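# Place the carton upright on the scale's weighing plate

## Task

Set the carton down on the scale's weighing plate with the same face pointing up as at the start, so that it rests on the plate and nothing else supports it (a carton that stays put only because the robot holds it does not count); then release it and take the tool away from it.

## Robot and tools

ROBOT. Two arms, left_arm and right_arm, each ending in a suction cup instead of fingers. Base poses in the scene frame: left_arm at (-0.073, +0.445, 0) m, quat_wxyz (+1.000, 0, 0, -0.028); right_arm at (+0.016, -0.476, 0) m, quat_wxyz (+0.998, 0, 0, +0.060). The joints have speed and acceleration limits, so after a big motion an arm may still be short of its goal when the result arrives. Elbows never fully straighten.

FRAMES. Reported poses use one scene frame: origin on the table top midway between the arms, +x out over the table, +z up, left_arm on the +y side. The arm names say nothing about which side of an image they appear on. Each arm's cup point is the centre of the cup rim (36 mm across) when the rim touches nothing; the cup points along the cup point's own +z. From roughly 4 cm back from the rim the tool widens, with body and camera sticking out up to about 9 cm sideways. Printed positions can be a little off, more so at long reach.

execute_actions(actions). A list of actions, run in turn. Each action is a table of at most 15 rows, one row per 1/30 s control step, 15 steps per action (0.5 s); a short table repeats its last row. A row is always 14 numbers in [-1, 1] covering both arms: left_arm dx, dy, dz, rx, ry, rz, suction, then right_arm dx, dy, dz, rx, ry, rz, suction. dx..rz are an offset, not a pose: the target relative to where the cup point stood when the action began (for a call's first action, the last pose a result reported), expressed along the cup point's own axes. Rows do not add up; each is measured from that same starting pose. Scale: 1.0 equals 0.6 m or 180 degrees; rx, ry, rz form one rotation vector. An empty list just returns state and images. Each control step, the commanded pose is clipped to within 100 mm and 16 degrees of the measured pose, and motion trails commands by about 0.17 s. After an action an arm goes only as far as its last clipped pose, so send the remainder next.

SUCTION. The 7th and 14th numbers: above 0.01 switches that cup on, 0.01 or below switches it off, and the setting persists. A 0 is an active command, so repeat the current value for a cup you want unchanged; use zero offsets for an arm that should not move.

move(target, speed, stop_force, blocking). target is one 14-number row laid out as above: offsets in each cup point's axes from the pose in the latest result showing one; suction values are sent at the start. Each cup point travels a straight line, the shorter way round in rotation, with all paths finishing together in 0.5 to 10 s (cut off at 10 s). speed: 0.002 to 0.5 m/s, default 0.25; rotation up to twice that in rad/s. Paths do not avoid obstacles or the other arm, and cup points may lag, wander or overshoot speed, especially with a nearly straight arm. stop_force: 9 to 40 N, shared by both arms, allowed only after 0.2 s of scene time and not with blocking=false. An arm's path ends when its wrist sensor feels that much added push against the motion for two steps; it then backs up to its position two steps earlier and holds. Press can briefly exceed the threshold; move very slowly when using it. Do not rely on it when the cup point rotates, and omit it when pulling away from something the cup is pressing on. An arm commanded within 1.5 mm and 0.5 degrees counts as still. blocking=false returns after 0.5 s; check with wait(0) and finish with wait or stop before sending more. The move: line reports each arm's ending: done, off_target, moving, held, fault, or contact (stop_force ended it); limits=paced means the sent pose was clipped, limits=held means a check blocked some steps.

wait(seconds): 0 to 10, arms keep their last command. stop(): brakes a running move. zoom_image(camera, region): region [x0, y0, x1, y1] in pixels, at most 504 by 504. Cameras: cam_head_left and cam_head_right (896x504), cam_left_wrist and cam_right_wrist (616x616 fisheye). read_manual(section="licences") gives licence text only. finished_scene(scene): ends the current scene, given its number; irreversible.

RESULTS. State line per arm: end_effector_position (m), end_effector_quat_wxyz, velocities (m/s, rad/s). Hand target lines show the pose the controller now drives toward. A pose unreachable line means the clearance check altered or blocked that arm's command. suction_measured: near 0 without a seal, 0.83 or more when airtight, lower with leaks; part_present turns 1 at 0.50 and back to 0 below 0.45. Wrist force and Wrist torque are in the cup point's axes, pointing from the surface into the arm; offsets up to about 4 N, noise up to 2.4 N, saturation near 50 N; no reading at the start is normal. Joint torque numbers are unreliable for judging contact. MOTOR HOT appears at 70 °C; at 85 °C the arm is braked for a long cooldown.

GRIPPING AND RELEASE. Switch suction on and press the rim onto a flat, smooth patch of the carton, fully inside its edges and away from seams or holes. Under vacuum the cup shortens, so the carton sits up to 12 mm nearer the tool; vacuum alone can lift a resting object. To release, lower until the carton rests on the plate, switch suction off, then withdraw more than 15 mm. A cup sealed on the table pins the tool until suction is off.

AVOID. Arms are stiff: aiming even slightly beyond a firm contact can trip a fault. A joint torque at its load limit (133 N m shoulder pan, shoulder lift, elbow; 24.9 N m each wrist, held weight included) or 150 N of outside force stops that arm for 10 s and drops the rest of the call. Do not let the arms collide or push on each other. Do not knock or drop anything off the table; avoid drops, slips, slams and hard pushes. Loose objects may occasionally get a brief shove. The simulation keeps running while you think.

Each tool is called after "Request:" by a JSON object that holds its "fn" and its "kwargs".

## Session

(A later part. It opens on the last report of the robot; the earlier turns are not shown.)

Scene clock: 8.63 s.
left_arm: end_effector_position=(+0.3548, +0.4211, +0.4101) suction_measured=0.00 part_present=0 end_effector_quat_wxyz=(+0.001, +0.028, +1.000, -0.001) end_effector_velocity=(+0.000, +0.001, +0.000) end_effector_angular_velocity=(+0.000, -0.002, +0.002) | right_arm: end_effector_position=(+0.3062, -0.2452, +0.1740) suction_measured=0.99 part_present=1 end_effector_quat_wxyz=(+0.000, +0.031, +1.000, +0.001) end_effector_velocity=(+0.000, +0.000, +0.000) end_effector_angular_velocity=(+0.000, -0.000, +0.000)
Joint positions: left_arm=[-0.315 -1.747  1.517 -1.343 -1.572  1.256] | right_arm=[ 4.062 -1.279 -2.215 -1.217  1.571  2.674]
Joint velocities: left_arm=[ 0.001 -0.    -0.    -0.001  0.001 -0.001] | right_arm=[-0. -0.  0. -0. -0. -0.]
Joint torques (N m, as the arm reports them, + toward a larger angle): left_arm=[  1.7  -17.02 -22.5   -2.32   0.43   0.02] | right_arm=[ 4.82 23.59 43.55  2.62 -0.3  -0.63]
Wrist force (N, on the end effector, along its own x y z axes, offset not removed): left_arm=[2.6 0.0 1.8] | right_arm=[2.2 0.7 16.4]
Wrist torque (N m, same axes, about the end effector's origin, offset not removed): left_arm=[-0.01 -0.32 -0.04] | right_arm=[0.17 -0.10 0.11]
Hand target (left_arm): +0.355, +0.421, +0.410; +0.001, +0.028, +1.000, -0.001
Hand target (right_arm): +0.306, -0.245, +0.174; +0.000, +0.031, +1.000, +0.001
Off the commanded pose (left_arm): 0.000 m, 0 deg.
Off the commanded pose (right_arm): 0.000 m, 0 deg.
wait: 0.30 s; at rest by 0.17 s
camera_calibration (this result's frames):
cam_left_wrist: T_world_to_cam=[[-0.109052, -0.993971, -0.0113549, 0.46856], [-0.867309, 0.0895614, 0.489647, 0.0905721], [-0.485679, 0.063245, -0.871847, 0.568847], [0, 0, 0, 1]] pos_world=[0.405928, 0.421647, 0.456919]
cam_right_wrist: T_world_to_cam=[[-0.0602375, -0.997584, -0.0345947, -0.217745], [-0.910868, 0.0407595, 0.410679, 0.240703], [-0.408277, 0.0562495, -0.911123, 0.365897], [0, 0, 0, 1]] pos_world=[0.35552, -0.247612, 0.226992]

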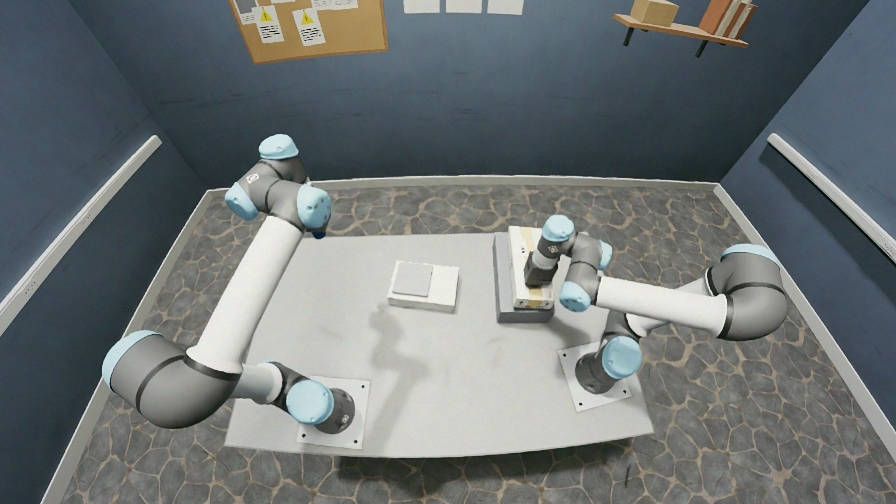

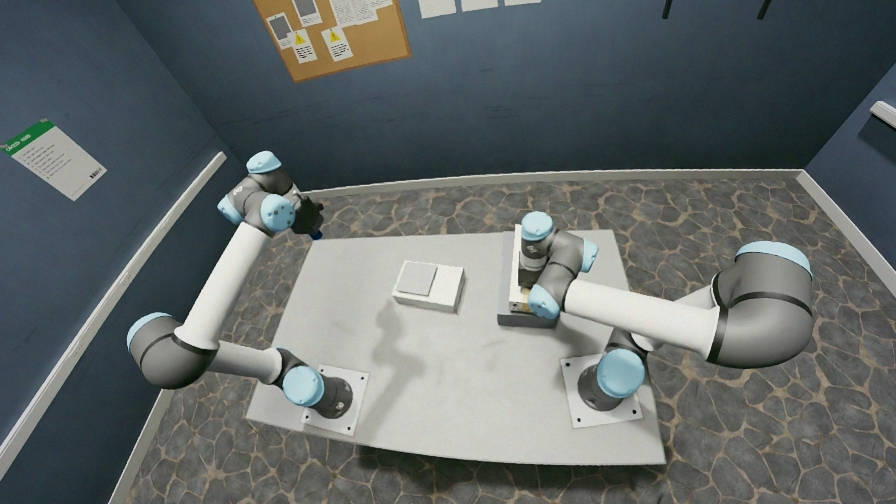

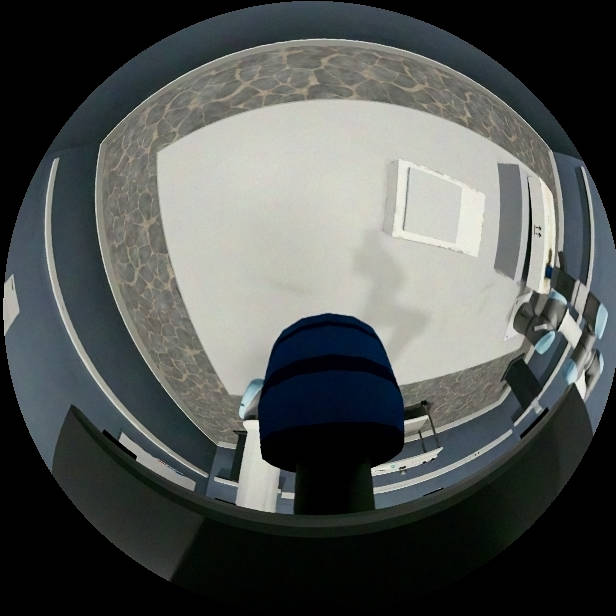

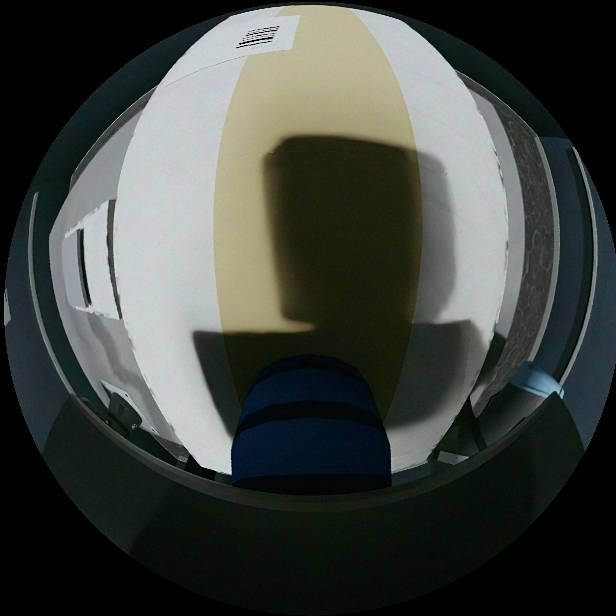

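Request:
{"fn": "move", "kwargs": {"target": [0,0,0,0,0,0,0, 0,0,0.0485,0,0,0,1], "speed": 0.04, "stop_force": 12}}

Scene clock: 10.07 s.
left_arm: end_effector_position=(+0.3548, +0.4211, +0.4101) suction_measured=0.00 part_present=0 end_effector_quat_wxyz=(+0.001, +0.028, +1.000, -0.001) end_effector_velocity=(+0.000, -0.000, +0.000) end_effector_angular_velocity=(-0.001, -0.001, -0.001) | right_arm: end_effector_position=(+0.3061, -0.2454, +0.1474) suction_measured=0.99 part_present=1 end_effector_quat_wxyz=(-0.000, +0.031, +1.000, +0.001) end_effector_velocity=(-0.001, -0.002, +0.004) end_effector_angular_velocity=(-0.007, +0.004, +0.002)
Joint positions: left_arm=[-0.315 -1.747  1.517 -1.343 -1.572  1.256] | right_arm=[ 4.062 -1.309 -2.267 -1.135  1.571  2.674]
Joint velocities: left_arm=[ 0.     0.    -0.001 -0.    -0.001  0.001] | right_arm=[-0.     0.005  0.009 -0.022  0.    -0.002]
Joint torques (N m, as the arm reports them, + toward a larger angle): left_arm=[  1.44 -15.76 -23.22  -2.46   0.45   0.02] | right_arm=[ 8.89 18.2  32.74  0.07 -0.73  0.78]
Wrist force (N, on the end effector, along its own x y z axes, offset not removed): left_arm=[-0.6 -1.0 -1.9] | right_arm=[-2.7 6.6 0.0]
Wrist torque (N m, same axes, about the end effector's origin, offset not removed): left_arm=[-0.18 0.03 0.14] | right_arm=[0.33 0.23 0.14]
Hand target (left_arm): +0.355, +0.421, +0.410; +0.001, +0.028, +1.000, -0.001
Hand target (right_arm): +0.306, -0.245, +0.148; +0.000, +0.031, +1.000, +0.001
Off the commanded pose (left_arm): 0.000 m, 0 deg.
Off the commanded pose (right_arm): 0.003 m, 0 deg.
move: contact (right_arm)
camera_calibration (this result's frames):
cam_left_wrist: T_world_to_cam=[[-0.109051, -0.993971, -0.0113548, 0.46856], [-0.867309, 0.0895614, 0.489647, 0.090572], [-0.485679, 0.0632449, -0.871847, 0.568847], [0, 0, 0, 1]] pos_world=[0.405928, 0.421647, 0.456919]
cam_right_wrist: T_world_to_cam=[[-0.0602481, -0.997607, -0.0339247, -0.218984], [-0.910712, 0.0410239, 0.410999, 0.251479], [-0.408624, 0.0556575, -0.911004, 0.341545], [0, 0, 0, 1]] pos_world=[0.355396, -0.247786, 0.200362]

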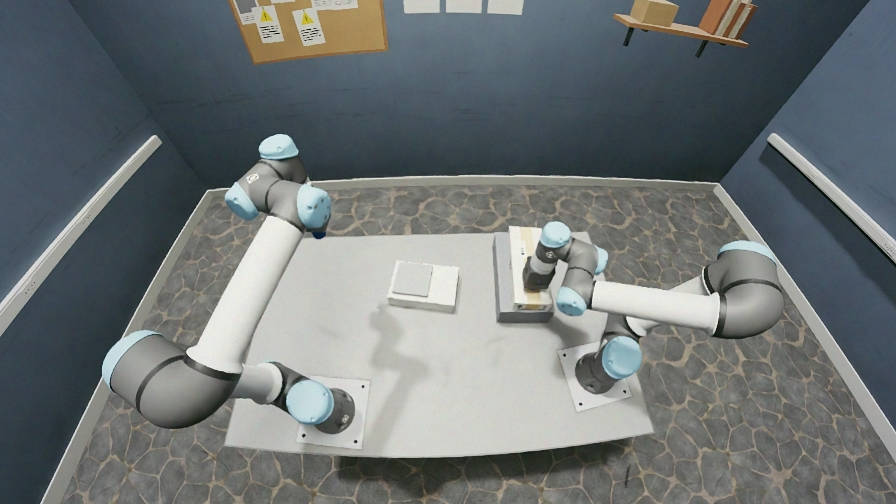

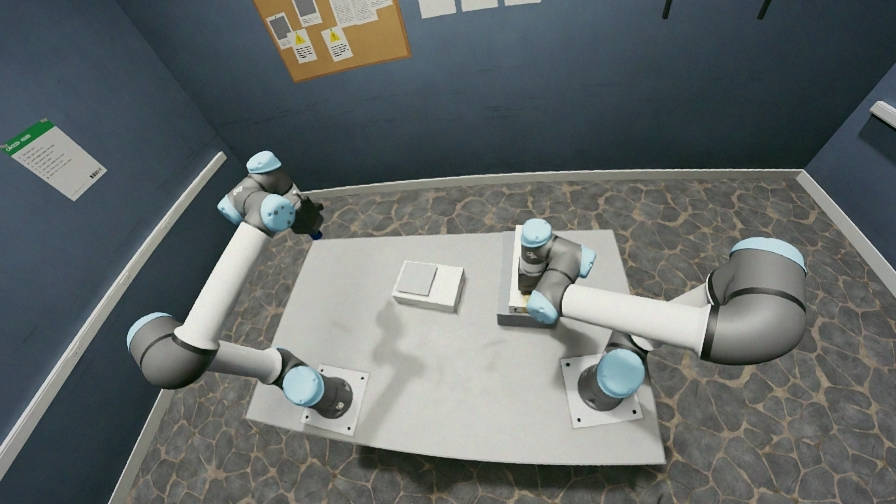

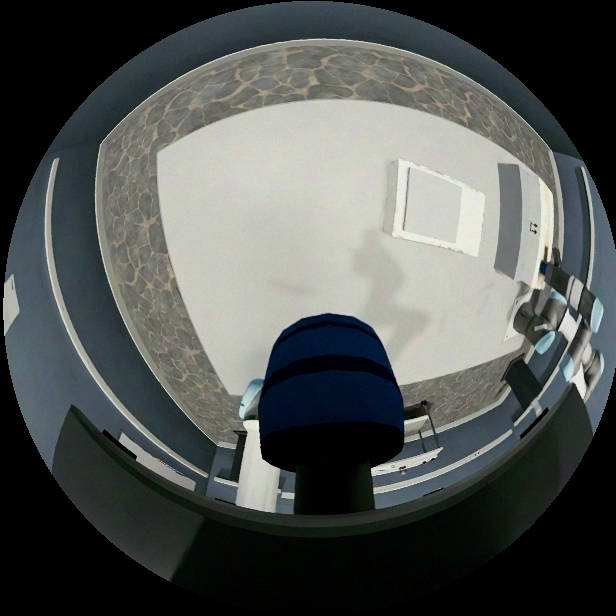

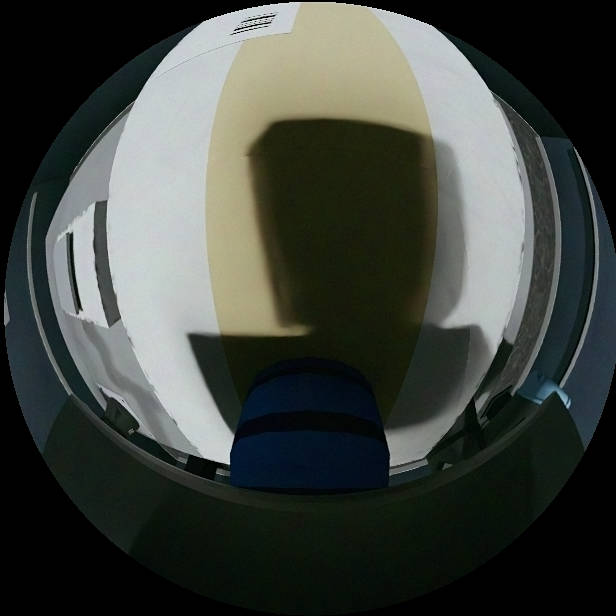

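Request:
{"fn": "execute_actions", "kwargs": {"actions": [[[0,0,0,0,0,0,0,0,0,-0.0005,0,0,0,0],[0,0,0,0,0,0,0,0,0,-0.0005,0,0,0,0],[0,0,0,0,0,0,0,0,0,-0.0005,0,0,0,0],[0,0,0,0,0,0,0,0,0,-0.0005,0,0,0,0],[0,0,0,0,0,0,0,0,0,-0.0005,0,0,0,0],[0,0,0,0,0,0,0,0,0,-0.0005,0,0,0,0],[0,0,0,0,0,0,0,0,0,-0.002,0,0,0,0],[0,0,0,0,0,0,0,0,0,-0.005,0,0,0,0],[0,0,0,0,0,0,0,0,0,-0.009,0,0,0,0],[0,0,0,0,0,0,0,0,0,-0.013,0,0,0,0],[0,0,0,0,0,0,0,0,0,-0.018,0,0,0,0],[0,0,0,0,0,0,0,0,0,-0.022,0,0,0,0],[0,0,0,0,0,0,0,0,0,-0.026,0,0,0,0],[0,0,0,0,0,0,0,0,0,-0.029,0,0,0,0],[0,0,0,0,0,0,0,0,0,-0.03,0,0,0,0]]]}}

Request:
{"fn": "wait", "kwargs": {"seconds": 0.2}}

Scene clock: 11.03 s.
left_arm: end_effector_position=(+0.3548, +0.4211, +0.4101) suction_measured=0.00 part_present=0 end_effector_quat_wxyz=(+0.001, +0.028, +1.000, -0.001) end_effector_velocity=(-0.000, -0.000, -0.000) end_effector_angular_velocity=(+0.001, +0.000, +0.001) | right_arm: end_effector_position=(+0.3061, -0.2454, +0.1591) suction_measured=0.00 part_present=0 end_effector_quat_wxyz=(+0.000, +0.031, +1.000, +0.001) end_effector_velocity=(+0.000, +0.000, +0.058) end_effector_angular_velocity=(+0.002, -0.002, +0.001)
Joint positions: left_arm=[-0.315 -1.747  1.517 -1.343 -1.572  1.256] | right_arm=[ 4.062 -1.295 -2.244 -1.172  1.571  2.674]
Joint velocities: left_arm=[-0.001 -0.001  0.001  0.001  0.001 -0.002] | right_arm=[-0.     0.068  0.114 -0.18  -0.    -0.001]
Joint torques (N m, as the arm reports them, + toward a larger angle): left_arm=[  0.99 -15.38 -22.42  -2.48   0.47   0.09] | right_arm=[-1.21 15.24 32.65  0.59 -0.57 -1.52]
Wrist force (N, on the end effector, along its own x y z axes, offset not removed): left_arm=[-3.8 3.1 -1.9] | right_arm=[-0.4 -0.2 0.6]
Wrist torque (N m, same axes, about the end effector's origin, offset not removed): left_arm=[0.44 0.56 0.09] | right_arm=[0.04 0.22 0.12]
Hand target (left_arm): +0.355, +0.421, +0.410; +0.001, +0.028, +1.000, -0.001
Hand target (right_arm): +0.306, -0.245, +0.165; +0.000, +0.031, +1.000, +0.001
Off the commanded pose (left_arm): 0.000 m, 0 deg.
Off the commanded pose (right_arm): 0.006 m, 0 deg.
camera_calibration (this result's frames):
cam_left_wrist: T_world_to_cam=[[-0.109052, -0.993971, -0.011355, 0.46856], [-0.867309, 0.0895613, 0.489647, 0.0905721], [-0.485679, 0.063245, -0.871847, 0.568847], [0, 0, 0, 1]] pos_world=[0.405928, 0.421647, 0.456919]
cam_right_wrist: T_world_to_cam=[[-0.0602434, -0.9976, -0.0341447, -0.218493], [-0.910763, 0.0409359, 0.410894, 0.246672], [-0.40851, 0.0558514, -0.911043, 0.352313], [0, 0, 0, 1]] pos_world=[0.355421, -0.247743, 0.212156]

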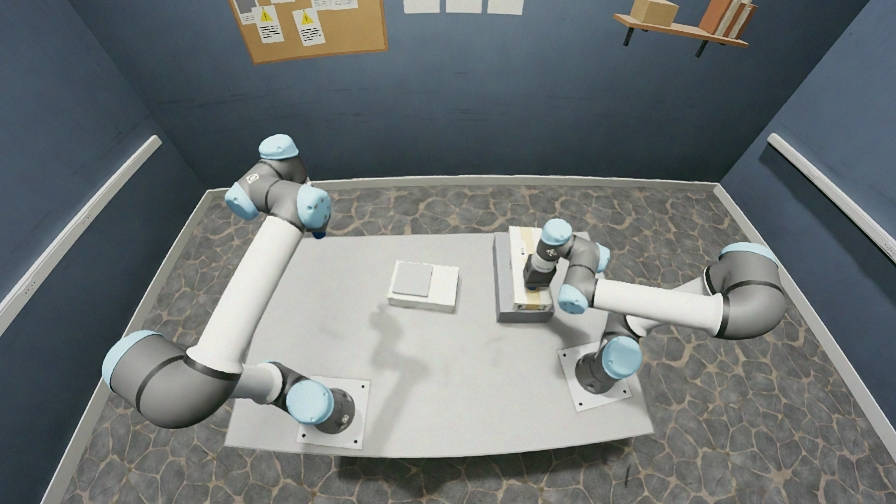

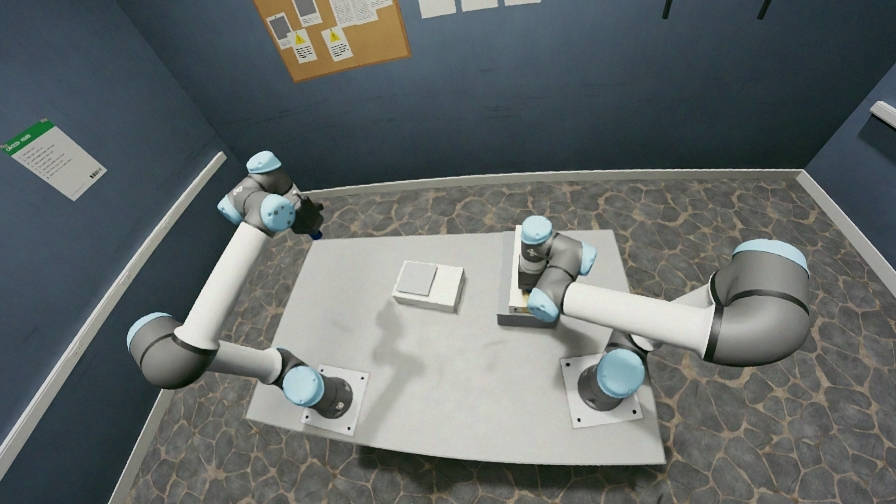

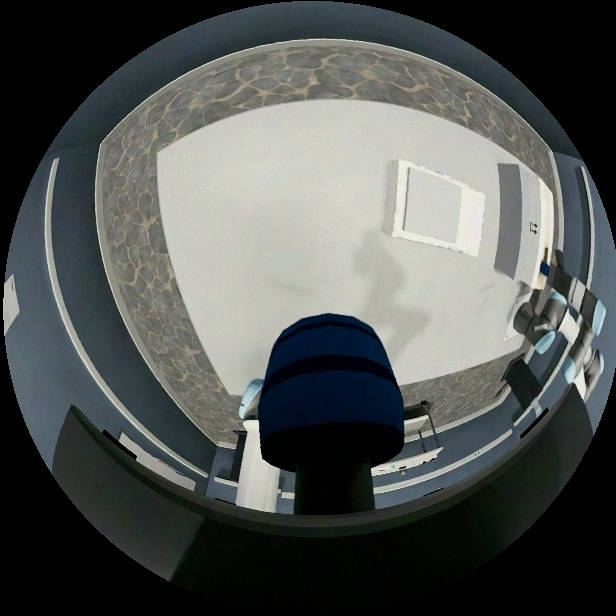

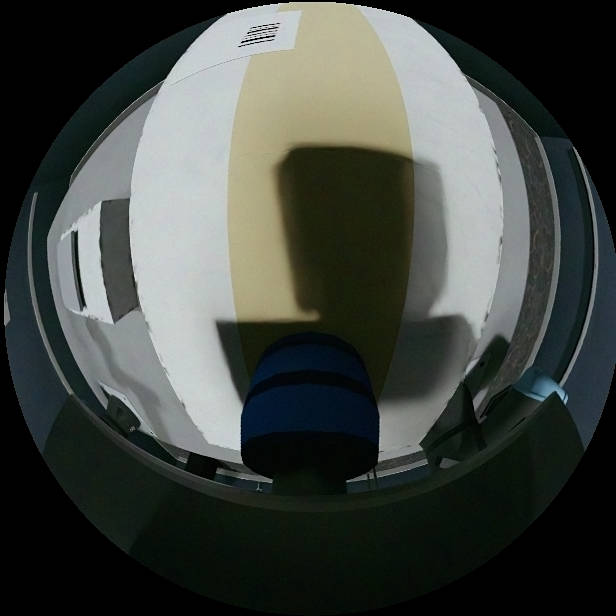

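Scene clock: 11.23 s.
left_arm: end_effector_position=(+0.3548, +0.4211, +0.4101) suction_measured=0.00 part_present=0 end_effector_quat_wxyz=(+0.001, +0.028, +1.000, -0.001) end_effector_velocity=(+0.001, -0.001, +0.000) end_effector_angular_velocity=(-0.002, -0.002, -0.001) | right_arm: end_effector_position=(+0.3061, -0.2454, +0.1646) suction_measured=0.00 part_present=0 end_effector_quat_wxyz=(+0.000, +0.031, +1.000, +0.001) end_effector_velocity=(+0.000, -0.000, +0.007) end_effector_angular_velocity=(-0.000, -0.000, -0.000)
Joint positions: left_arm=[-0.315 -1.747  1.517 -1.343 -1.572  1.256] | right_arm=[ 4.062 -1.288 -2.234 -1.189  1.571  2.674]
Joint velocities: left_arm=[-0.     0.     0.    -0.003 -0.001  0.001] | right_arm=[-0.001  0.009  0.014 -0.023 -0.    -0.001]
Joint torques (N m, as the arm reports them, + toward a larger angle): left_arm=[  1.88 -15.73 -23.47  -2.32   0.55   0.12] | right_arm=[-8.2  18.11 32.66  1.21 -0.26 -1.35]
Wrist force (N, on the end effector, along its own x y z axes, offset not removed): left_arm=[-1.2 1.5 -2.0] | right_arm=[1.1 2.6 1.0]
Wrist torque (N m, same axes, about the end effector's origin, offset not removed): left_arm=[0.07 0.02 0.23] | right_arm=[0.51 -0.11 0.11]
Hand target (left_arm): +0.355, +0.421, +0.410; +0.001, +0.028, +1.000, -0.001
Hand target (right_arm): +0.306, -0.245, +0.165; +0.000, +0.031, +1.000, +0.001
Off the commanded pose (left_arm): 0.000 m, 0 deg.
Off the commanded pose (right_arm): 0.001 m, 0 deg.
wait: 0.20 s; no rest
camera_calibration (this result's frames):
cam_left_wrist: T_world_to_cam=[[-0.109052, -0.993971, -0.0113549, 0.46856], [-0.867309, 0.0895613, 0.489648, 0.090572], [-0.485679, 0.063245, -0.871847, 0.568847], [0, 0, 0, 1]] pos_world=[0.405928, 0.421647, 0.456919]
cam_right_wrist: T_world_to_cam=[[-0.0601495, -0.997605, -0.0341611, -0.218361], [-0.910771, 0.040844, 0.410886, 0.244415], [-0.408507, 0.0558275, -0.911046, 0.357236], [0, 0, 0, 1]] pos_world=[0.355406, -0.247765, 0.217573]

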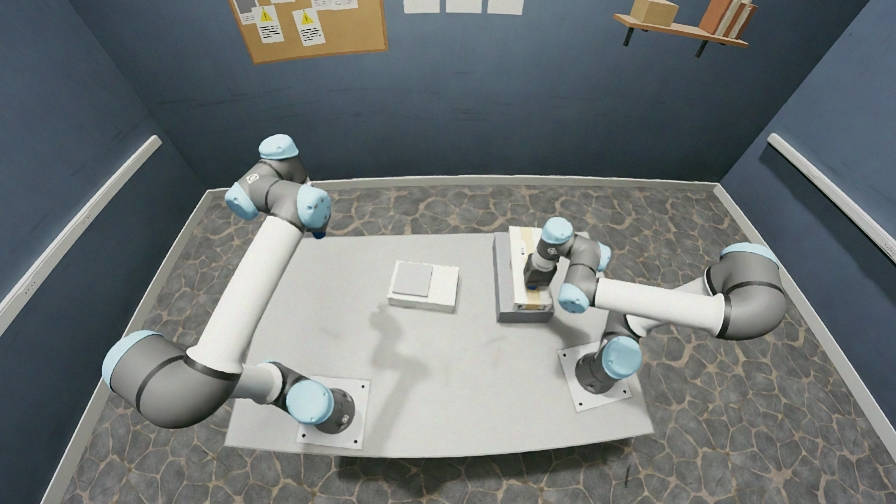

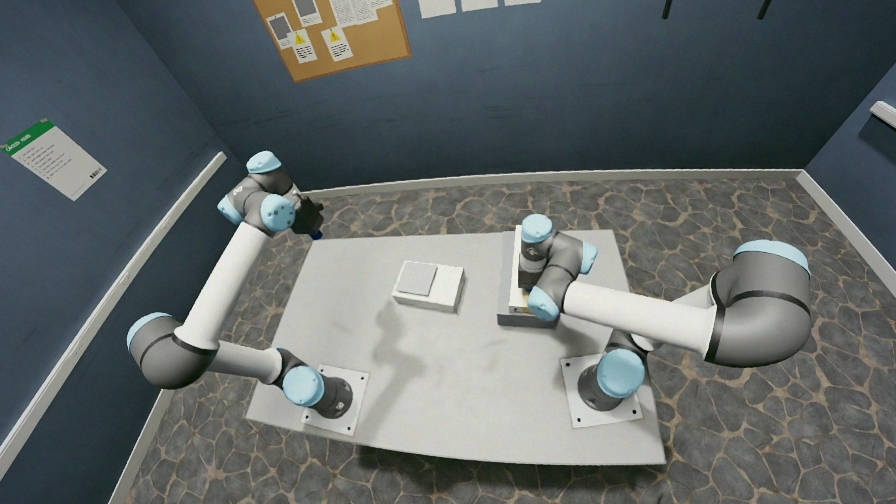

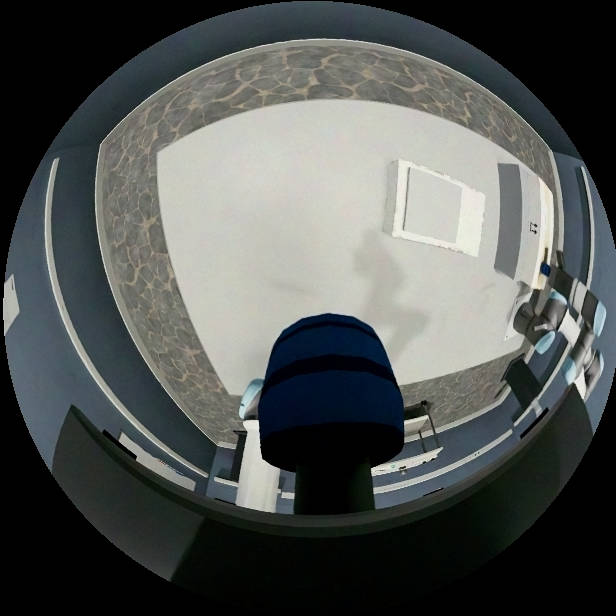

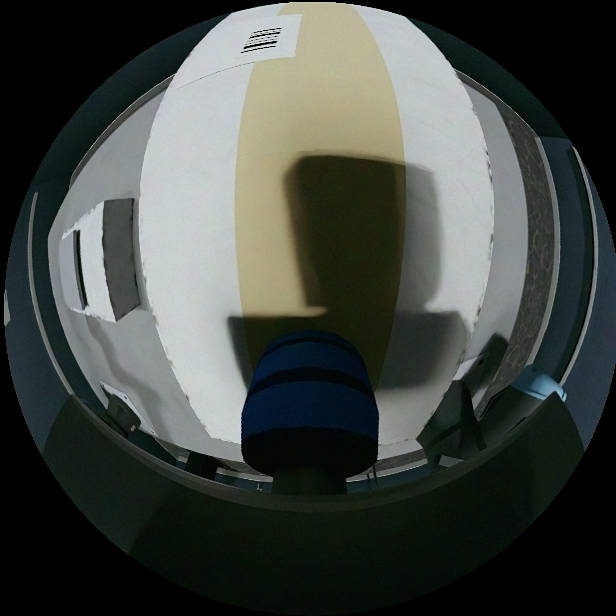

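Request:
{"fn": "move", "kwargs": {"target": [0,0,0,0,0,0,0, -0.042,-0.007,0,0,0,0,0], "speed": 0.1}}

Request:
{"fn": "move", "kwargs": {"target": [0,0,0,0,0,0,0, 0,0,0.0225,0,0,0,1], "speed": 0.04, "stop_force": 12}}

Scene clock: 12.37 s.
left_arm: end_effector_position=(+0.3548, +0.4211, +0.4101) suction_measured=0.00 part_present=0 end_effector_quat_wxyz=(+0.001, +0.028, +1.000, -0.001) end_effector_velocity=(-0.000, +0.000, +0.000) end_effector_angular_velocity=(+0.000, +0.000, +0.000) | right_arm: end_effector_position=(+0.3310, -0.2512, +0.1646) suction_measured=0.00 part_present=0 end_effector_quat_wxyz=(+0.000, +0.031, +1.000, +0.001) end_effector_velocity=(+0.001, +0.000, -0.000) end_effector_angular_velocity=(+0.001, +0.002, -0.001)
Joint positions: left_arm=[-0.315 -1.747  1.517 -1.343 -1.572  1.256] | right_arm=[ 3.994 -1.336 -2.2   -1.175  1.571  2.606]
Joint velocities: left_arm=[ 0.    -0.     0.     0.001  0.    -0.   ] | right_arm=[-0.004 -0.003  0.002  0.001  0.002 -0.003]
Joint torques (N m, as the arm reports them, + toward a larger angle): left_arm=[  1.94 -16.08 -22.8   -2.4    0.37  -0.1 ] | right_arm=[-12.59   5.01  34.54   3.59   2.51  -1.39]
Wrist force (N, on the end effector, along its own x y z axes, offset not removed): left_arm=[0.7 -0.9 -0.8] | right_arm=[-1.4 -0.9 0.0]
Wrist torque (N m, same axes, about the end effector's origin, offset not removed): left_arm=[-0.30 -0.33 0.01] | right_arm=[-0.01 0.28 0.23]
Hand target (left_arm): +0.355, +0.421, +0.410; +0.001, +0.028, +1.000, -0.001
Hand target (right_arm): +0.331, -0.251, +0.165; +0.000, +0.031, +1.000, +0.001
Off the commanded pose (left_arm): 0.000 m, 0 deg.
Off the commanded pose (right_arm): 0.000 m, 0 deg.
move: done
camera_calibration (this result's frames):
cam_left_wrist: T_world_to_cam=[[-0.109052, -0.993971, -0.0113548, 0.46856], [-0.867308, 0.0895616, 0.489648, 0.0905718], [-0.485679, 0.063245, -0.871847, 0.568847], [0, 0, 0, 1]] pos_world=[0.405928, 0.421647, 0.456919]
cam_right_wrist: T_world_to_cam=[[-0.0601539, -0.997609, -0.0340168, -0.222675], [-0.910912, 0.0409266, 0.410565, 0.267409], [-0.408191, 0.0556834, -0.911197, 0.367591], [0, 0, 0, 1]] pos_world=[0.380238, -0.253555, 0.217584]

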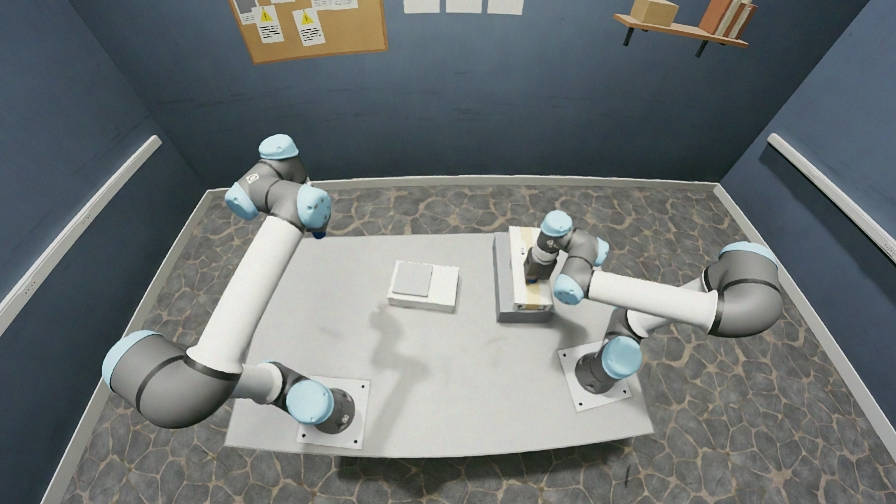

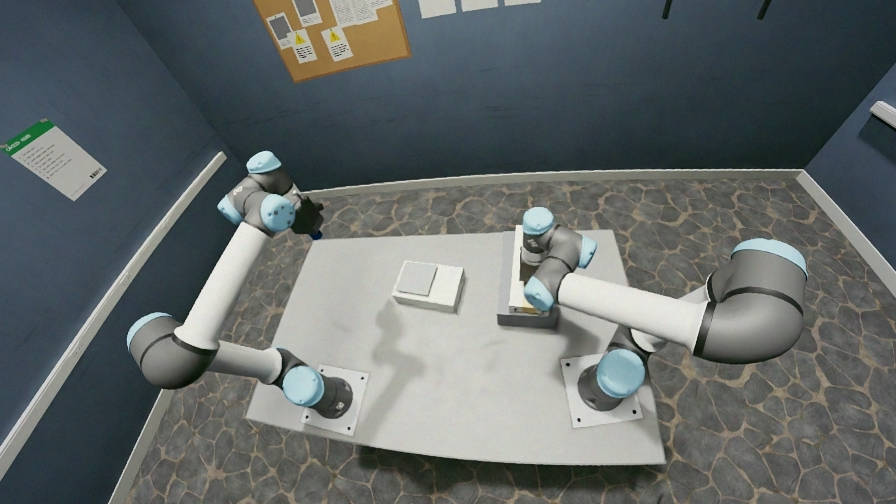

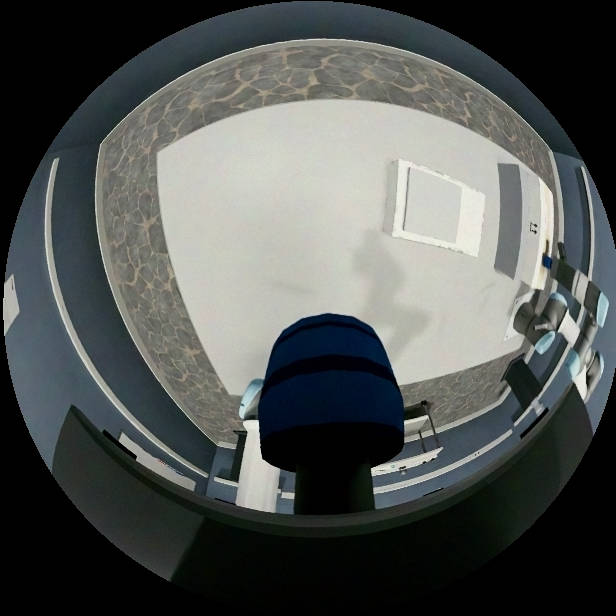

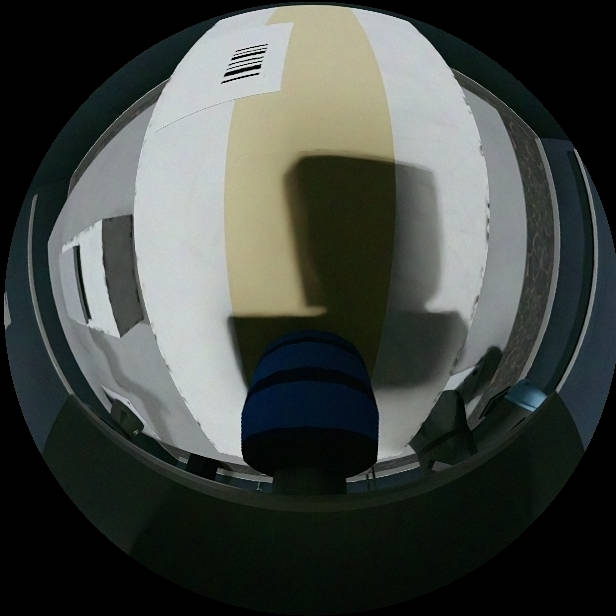

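Scene clock: 13.13 s.
left_arm: end_effector_position=(+0.3548, +0.4211, +0.4101) suction_measured=0.00 part_present=0 end_effector_quat_wxyz=(+0.001, +0.028, +1.000, -0.001) end_effector_velocity=(-0.000, -0.000, +0.000) end_effector_angular_velocity=(+0.001, +0.000, -0.001) | right_arm: end_effector_position=(+0.3310, -0.2512, +0.1512) suction_measured=0.99 part_present=1 end_effector_quat_wxyz=(+0.000, +0.031, +1.000, +0.001) end_effector_velocity=(-0.000, +0.000, -0.002) end_effector_angular_velocity=(+0.001, -0.000, +0.000)
Joint positions: left_arm=[-0.315 -1.747  1.517 -1.343 -1.572  1.256] | right_arm=[ 3.994 -1.352 -2.226 -1.133  1.571  2.606]
Joint velocities: left_arm=[-0.001  0.    -0.     0.001  0.001  0.   ] | right_arm=[ 0.001 -0.002 -0.003  0.006  0.     0.001]
Joint torques (N m, as the arm reports them, + toward a larger angle): left_arm=[  2.13 -16.25 -22.96  -2.55   0.35   0.12] | right_arm=[10.24 12.75 16.84  5.01 -1.35  0.7 ]
Wrist force (N, on the end effector, along its own x y z axes, offset not removed): left_arm=[-2.0 -1.2 -2.5] | right_arm=[0.7 0.3 20.6]
Wrist torque (N m, same axes, about the end effector's origin, offset not removed): left_arm=[-0.33 0.35 -0.16] | right_arm=[0.25 -0.18 0.10]
Hand target (left_arm): +0.355, +0.421, +0.410; +0.001, +0.028, +1.000, -0.001
Hand target (right_arm): +0.331, -0.251, +0.151; +0.000, +0.031, +1.000, +0.001
Off the commanded pose (left_arm): 0.000 m, 0 deg.
Off the commanded pose (right_arm): 0.000 m, 0 deg.
move: done
camera_calibration (this result's frames):
cam_left_wrist: T_world_to_cam=[[-0.109052, -0.993971, -0.011355, 0.46856], [-0.867309, 0.0895616, 0.489647, 0.090572], [-0.485679, 0.0632452, -0.871847, 0.568847], [0, 0, 0, 1]] pos_world=[0.405928, 0.421647, 0.456919]
cam_right_wrist: T_world_to_cam=[[-0.0602089, -0.997605, -0.0340333, -0.223116], [-0.910876, 0.0409654, 0.410643, 0.27286], [-0.408265, 0.0557244, -0.911161, 0.355458], [0, 0, 0, 1]] pos_world=[0.380229, -0.253567, 0.204238]

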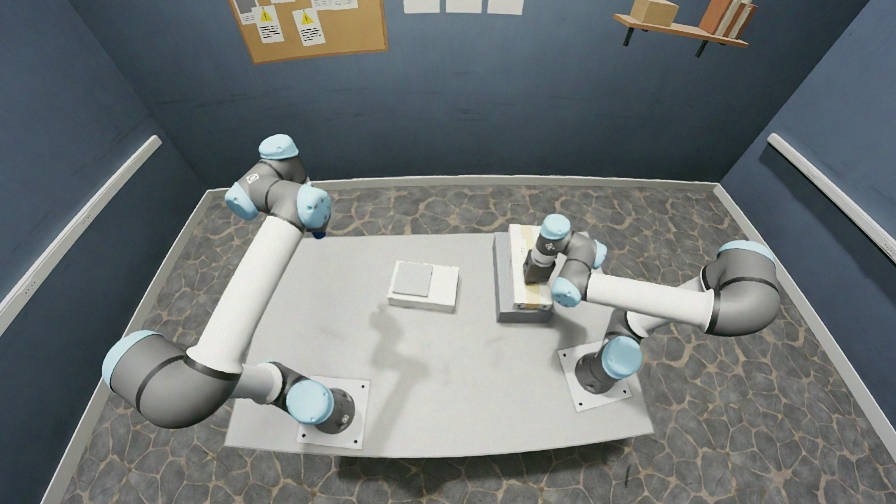

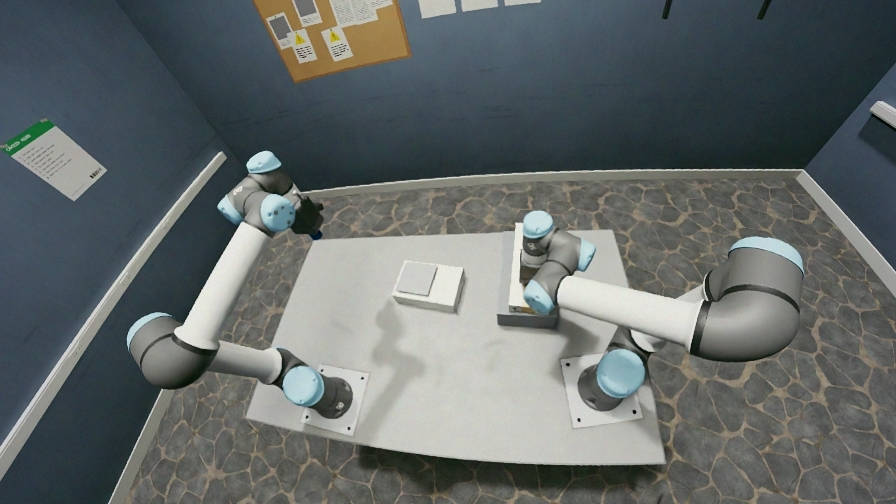

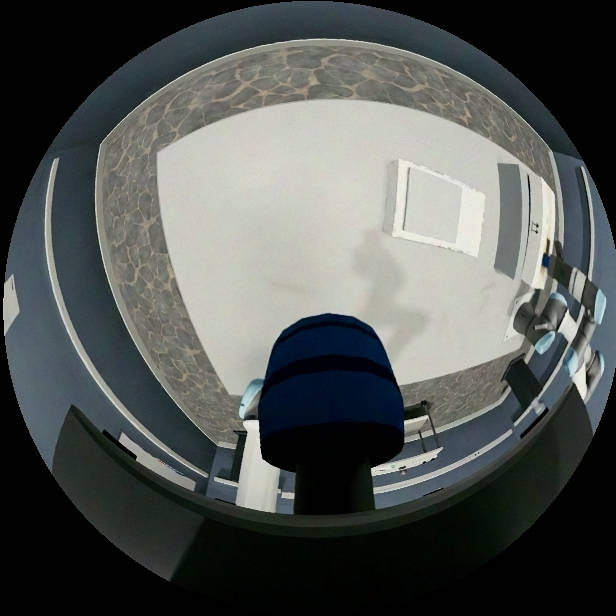

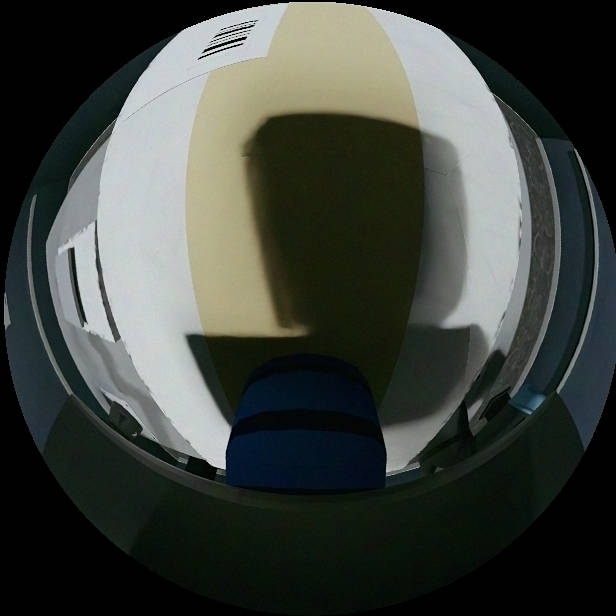

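Request:
{"fn": "move", "kwargs": {"target": [0,0,0,0,0,0,0, 0,0,-0.042,0,0,0,1], "speed": 0.04}}

Request:
{"fn": "zoom_image", "kwargs": {"camera": "cam_left_wrist", "region": [470, 140, 610, 320]}}

Scene clock: 14.23 s.
left_arm: end_effector_position=(+0.3548, +0.4211, +0.4101) suction_measured=0.00 part_present=0 end_effector_quat_wxyz=(+0.001, +0.028, +1.000, -0.001) end_effector_velocity=(-0.000, -0.000, -0.000) end_effector_angular_velocity=(-0.001, +0.001, -0.001) | right_arm: end_effector_position=(+0.3309, -0.2512, +0.1763) suction_measured=0.99 part_present=1 end_effector_quat_wxyz=(+0.000, +0.031, +1.000, +0.001) end_effector_velocity=(+0.000, +0.000, +0.002) end_effector_angular_velocity=(+0.001, +0.000, +0.001)
Joint positions: left_arm=[-0.315 -1.747  1.517 -1.343 -1.572  1.256] | right_arm=[ 3.994 -1.323 -2.177 -1.21   1.571  2.606]
Joint velocities: left_arm=[-0.    -0.     0.001  0.    -0.001  0.001] | right_arm=[ 0.     0.002  0.004 -0.005  0.    -0.001]
Joint torques (N m, as the arm reports them, + toward a larger angle): left_arm=[  1.88 -16.5  -23.06  -2.45   0.63   0.04] | right_arm=[ 0.99 24.48 41.06  2.51 -2.08 -0.53]
Wrist force (N, on the end effector, along its own x y z axes, offset not removed): left_arm=[0.0 -0.2 -2.2] | right_arm=[0.3 2.4 17.4]
Wrist torque (N m, same axes, about the end effector's origin, offset not removed): left_arm=[-0.10 -0.34 0.24] | right_arm=[0.52 0.03 0.18]
Hand target (left_arm): +0.355, +0.421, +0.410; +0.001, +0.028, +1.000, -0.001
Hand target (right_arm): +0.331, -0.251, +0.176; +0.000, +0.031, +1.000, +0.001
Off the commanded pose (left_arm): 0.000 m, 0 deg.
Off the commanded pose (right_arm): 0.000 m, 0 deg.
move: done
camera_calibration (this result's frames):
cam_left_wrist: T_world_to_cam=[[-0.109052, -0.993971, -0.0113549, 0.46856], [-0.867309, 0.0895615, 0.489647, 0.090572], [-0.485678, 0.063245, -0.871847, 0.568847], [0, 0, 0, 1]] pos_world=[0.405928, 0.421647, 0.456919]
cam_right_wrist: T_world_to_cam=[[-0.060167, -0.997608, -0.0340422, -0.222269], [-0.91088, 0.0409238, 0.410637, 0.262565], [-0.408262, 0.0557151, -0.911163, 0.378269], [0, 0, 0, 1]] pos_world=[0.380225, -0.253557, 0.229279]

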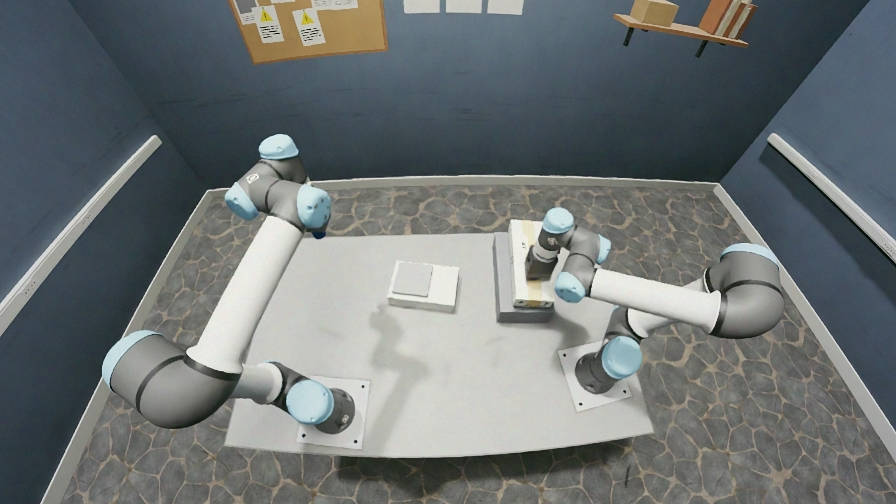

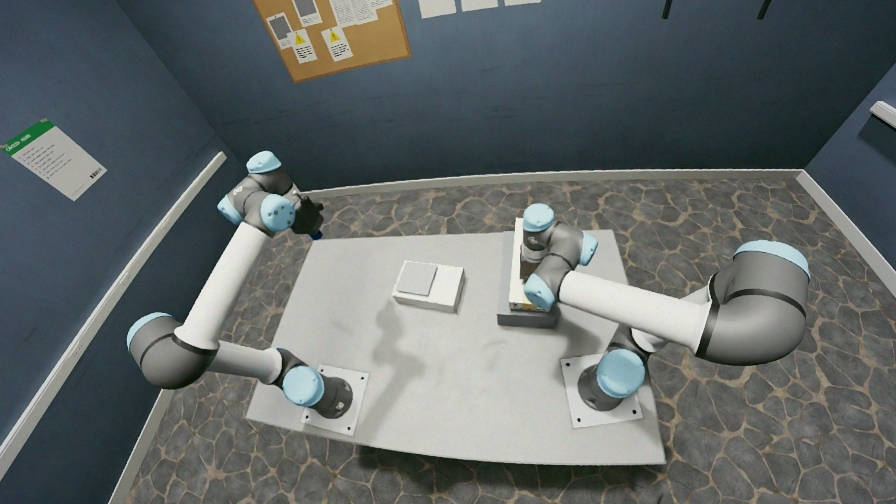

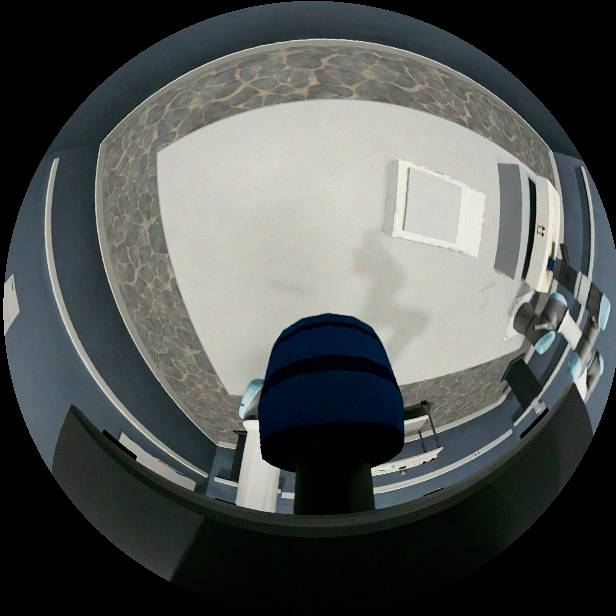

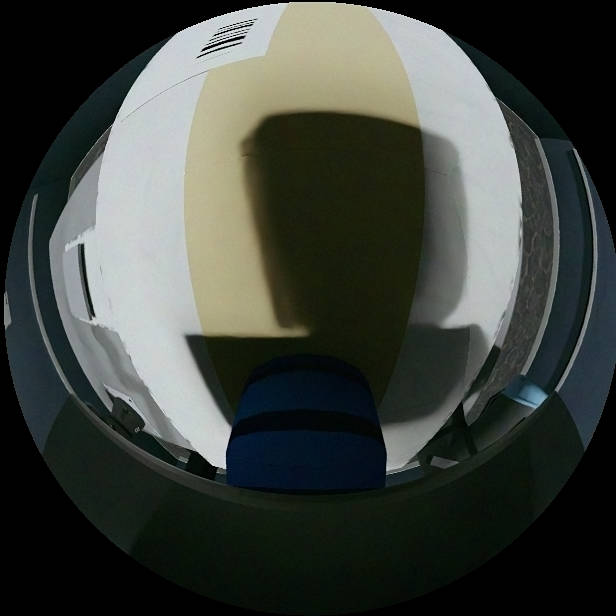

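Region (470, 140, 610, 320) of cam_left_wrist's 616x616 image, scaled by 2.800, with more detail than that image has.

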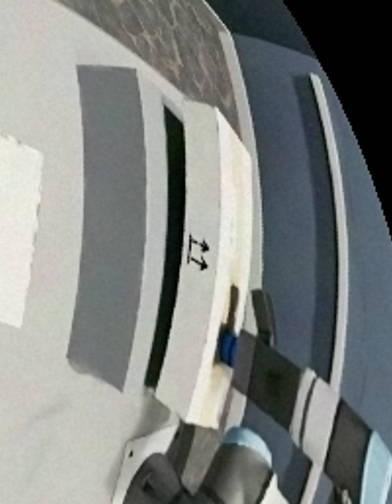

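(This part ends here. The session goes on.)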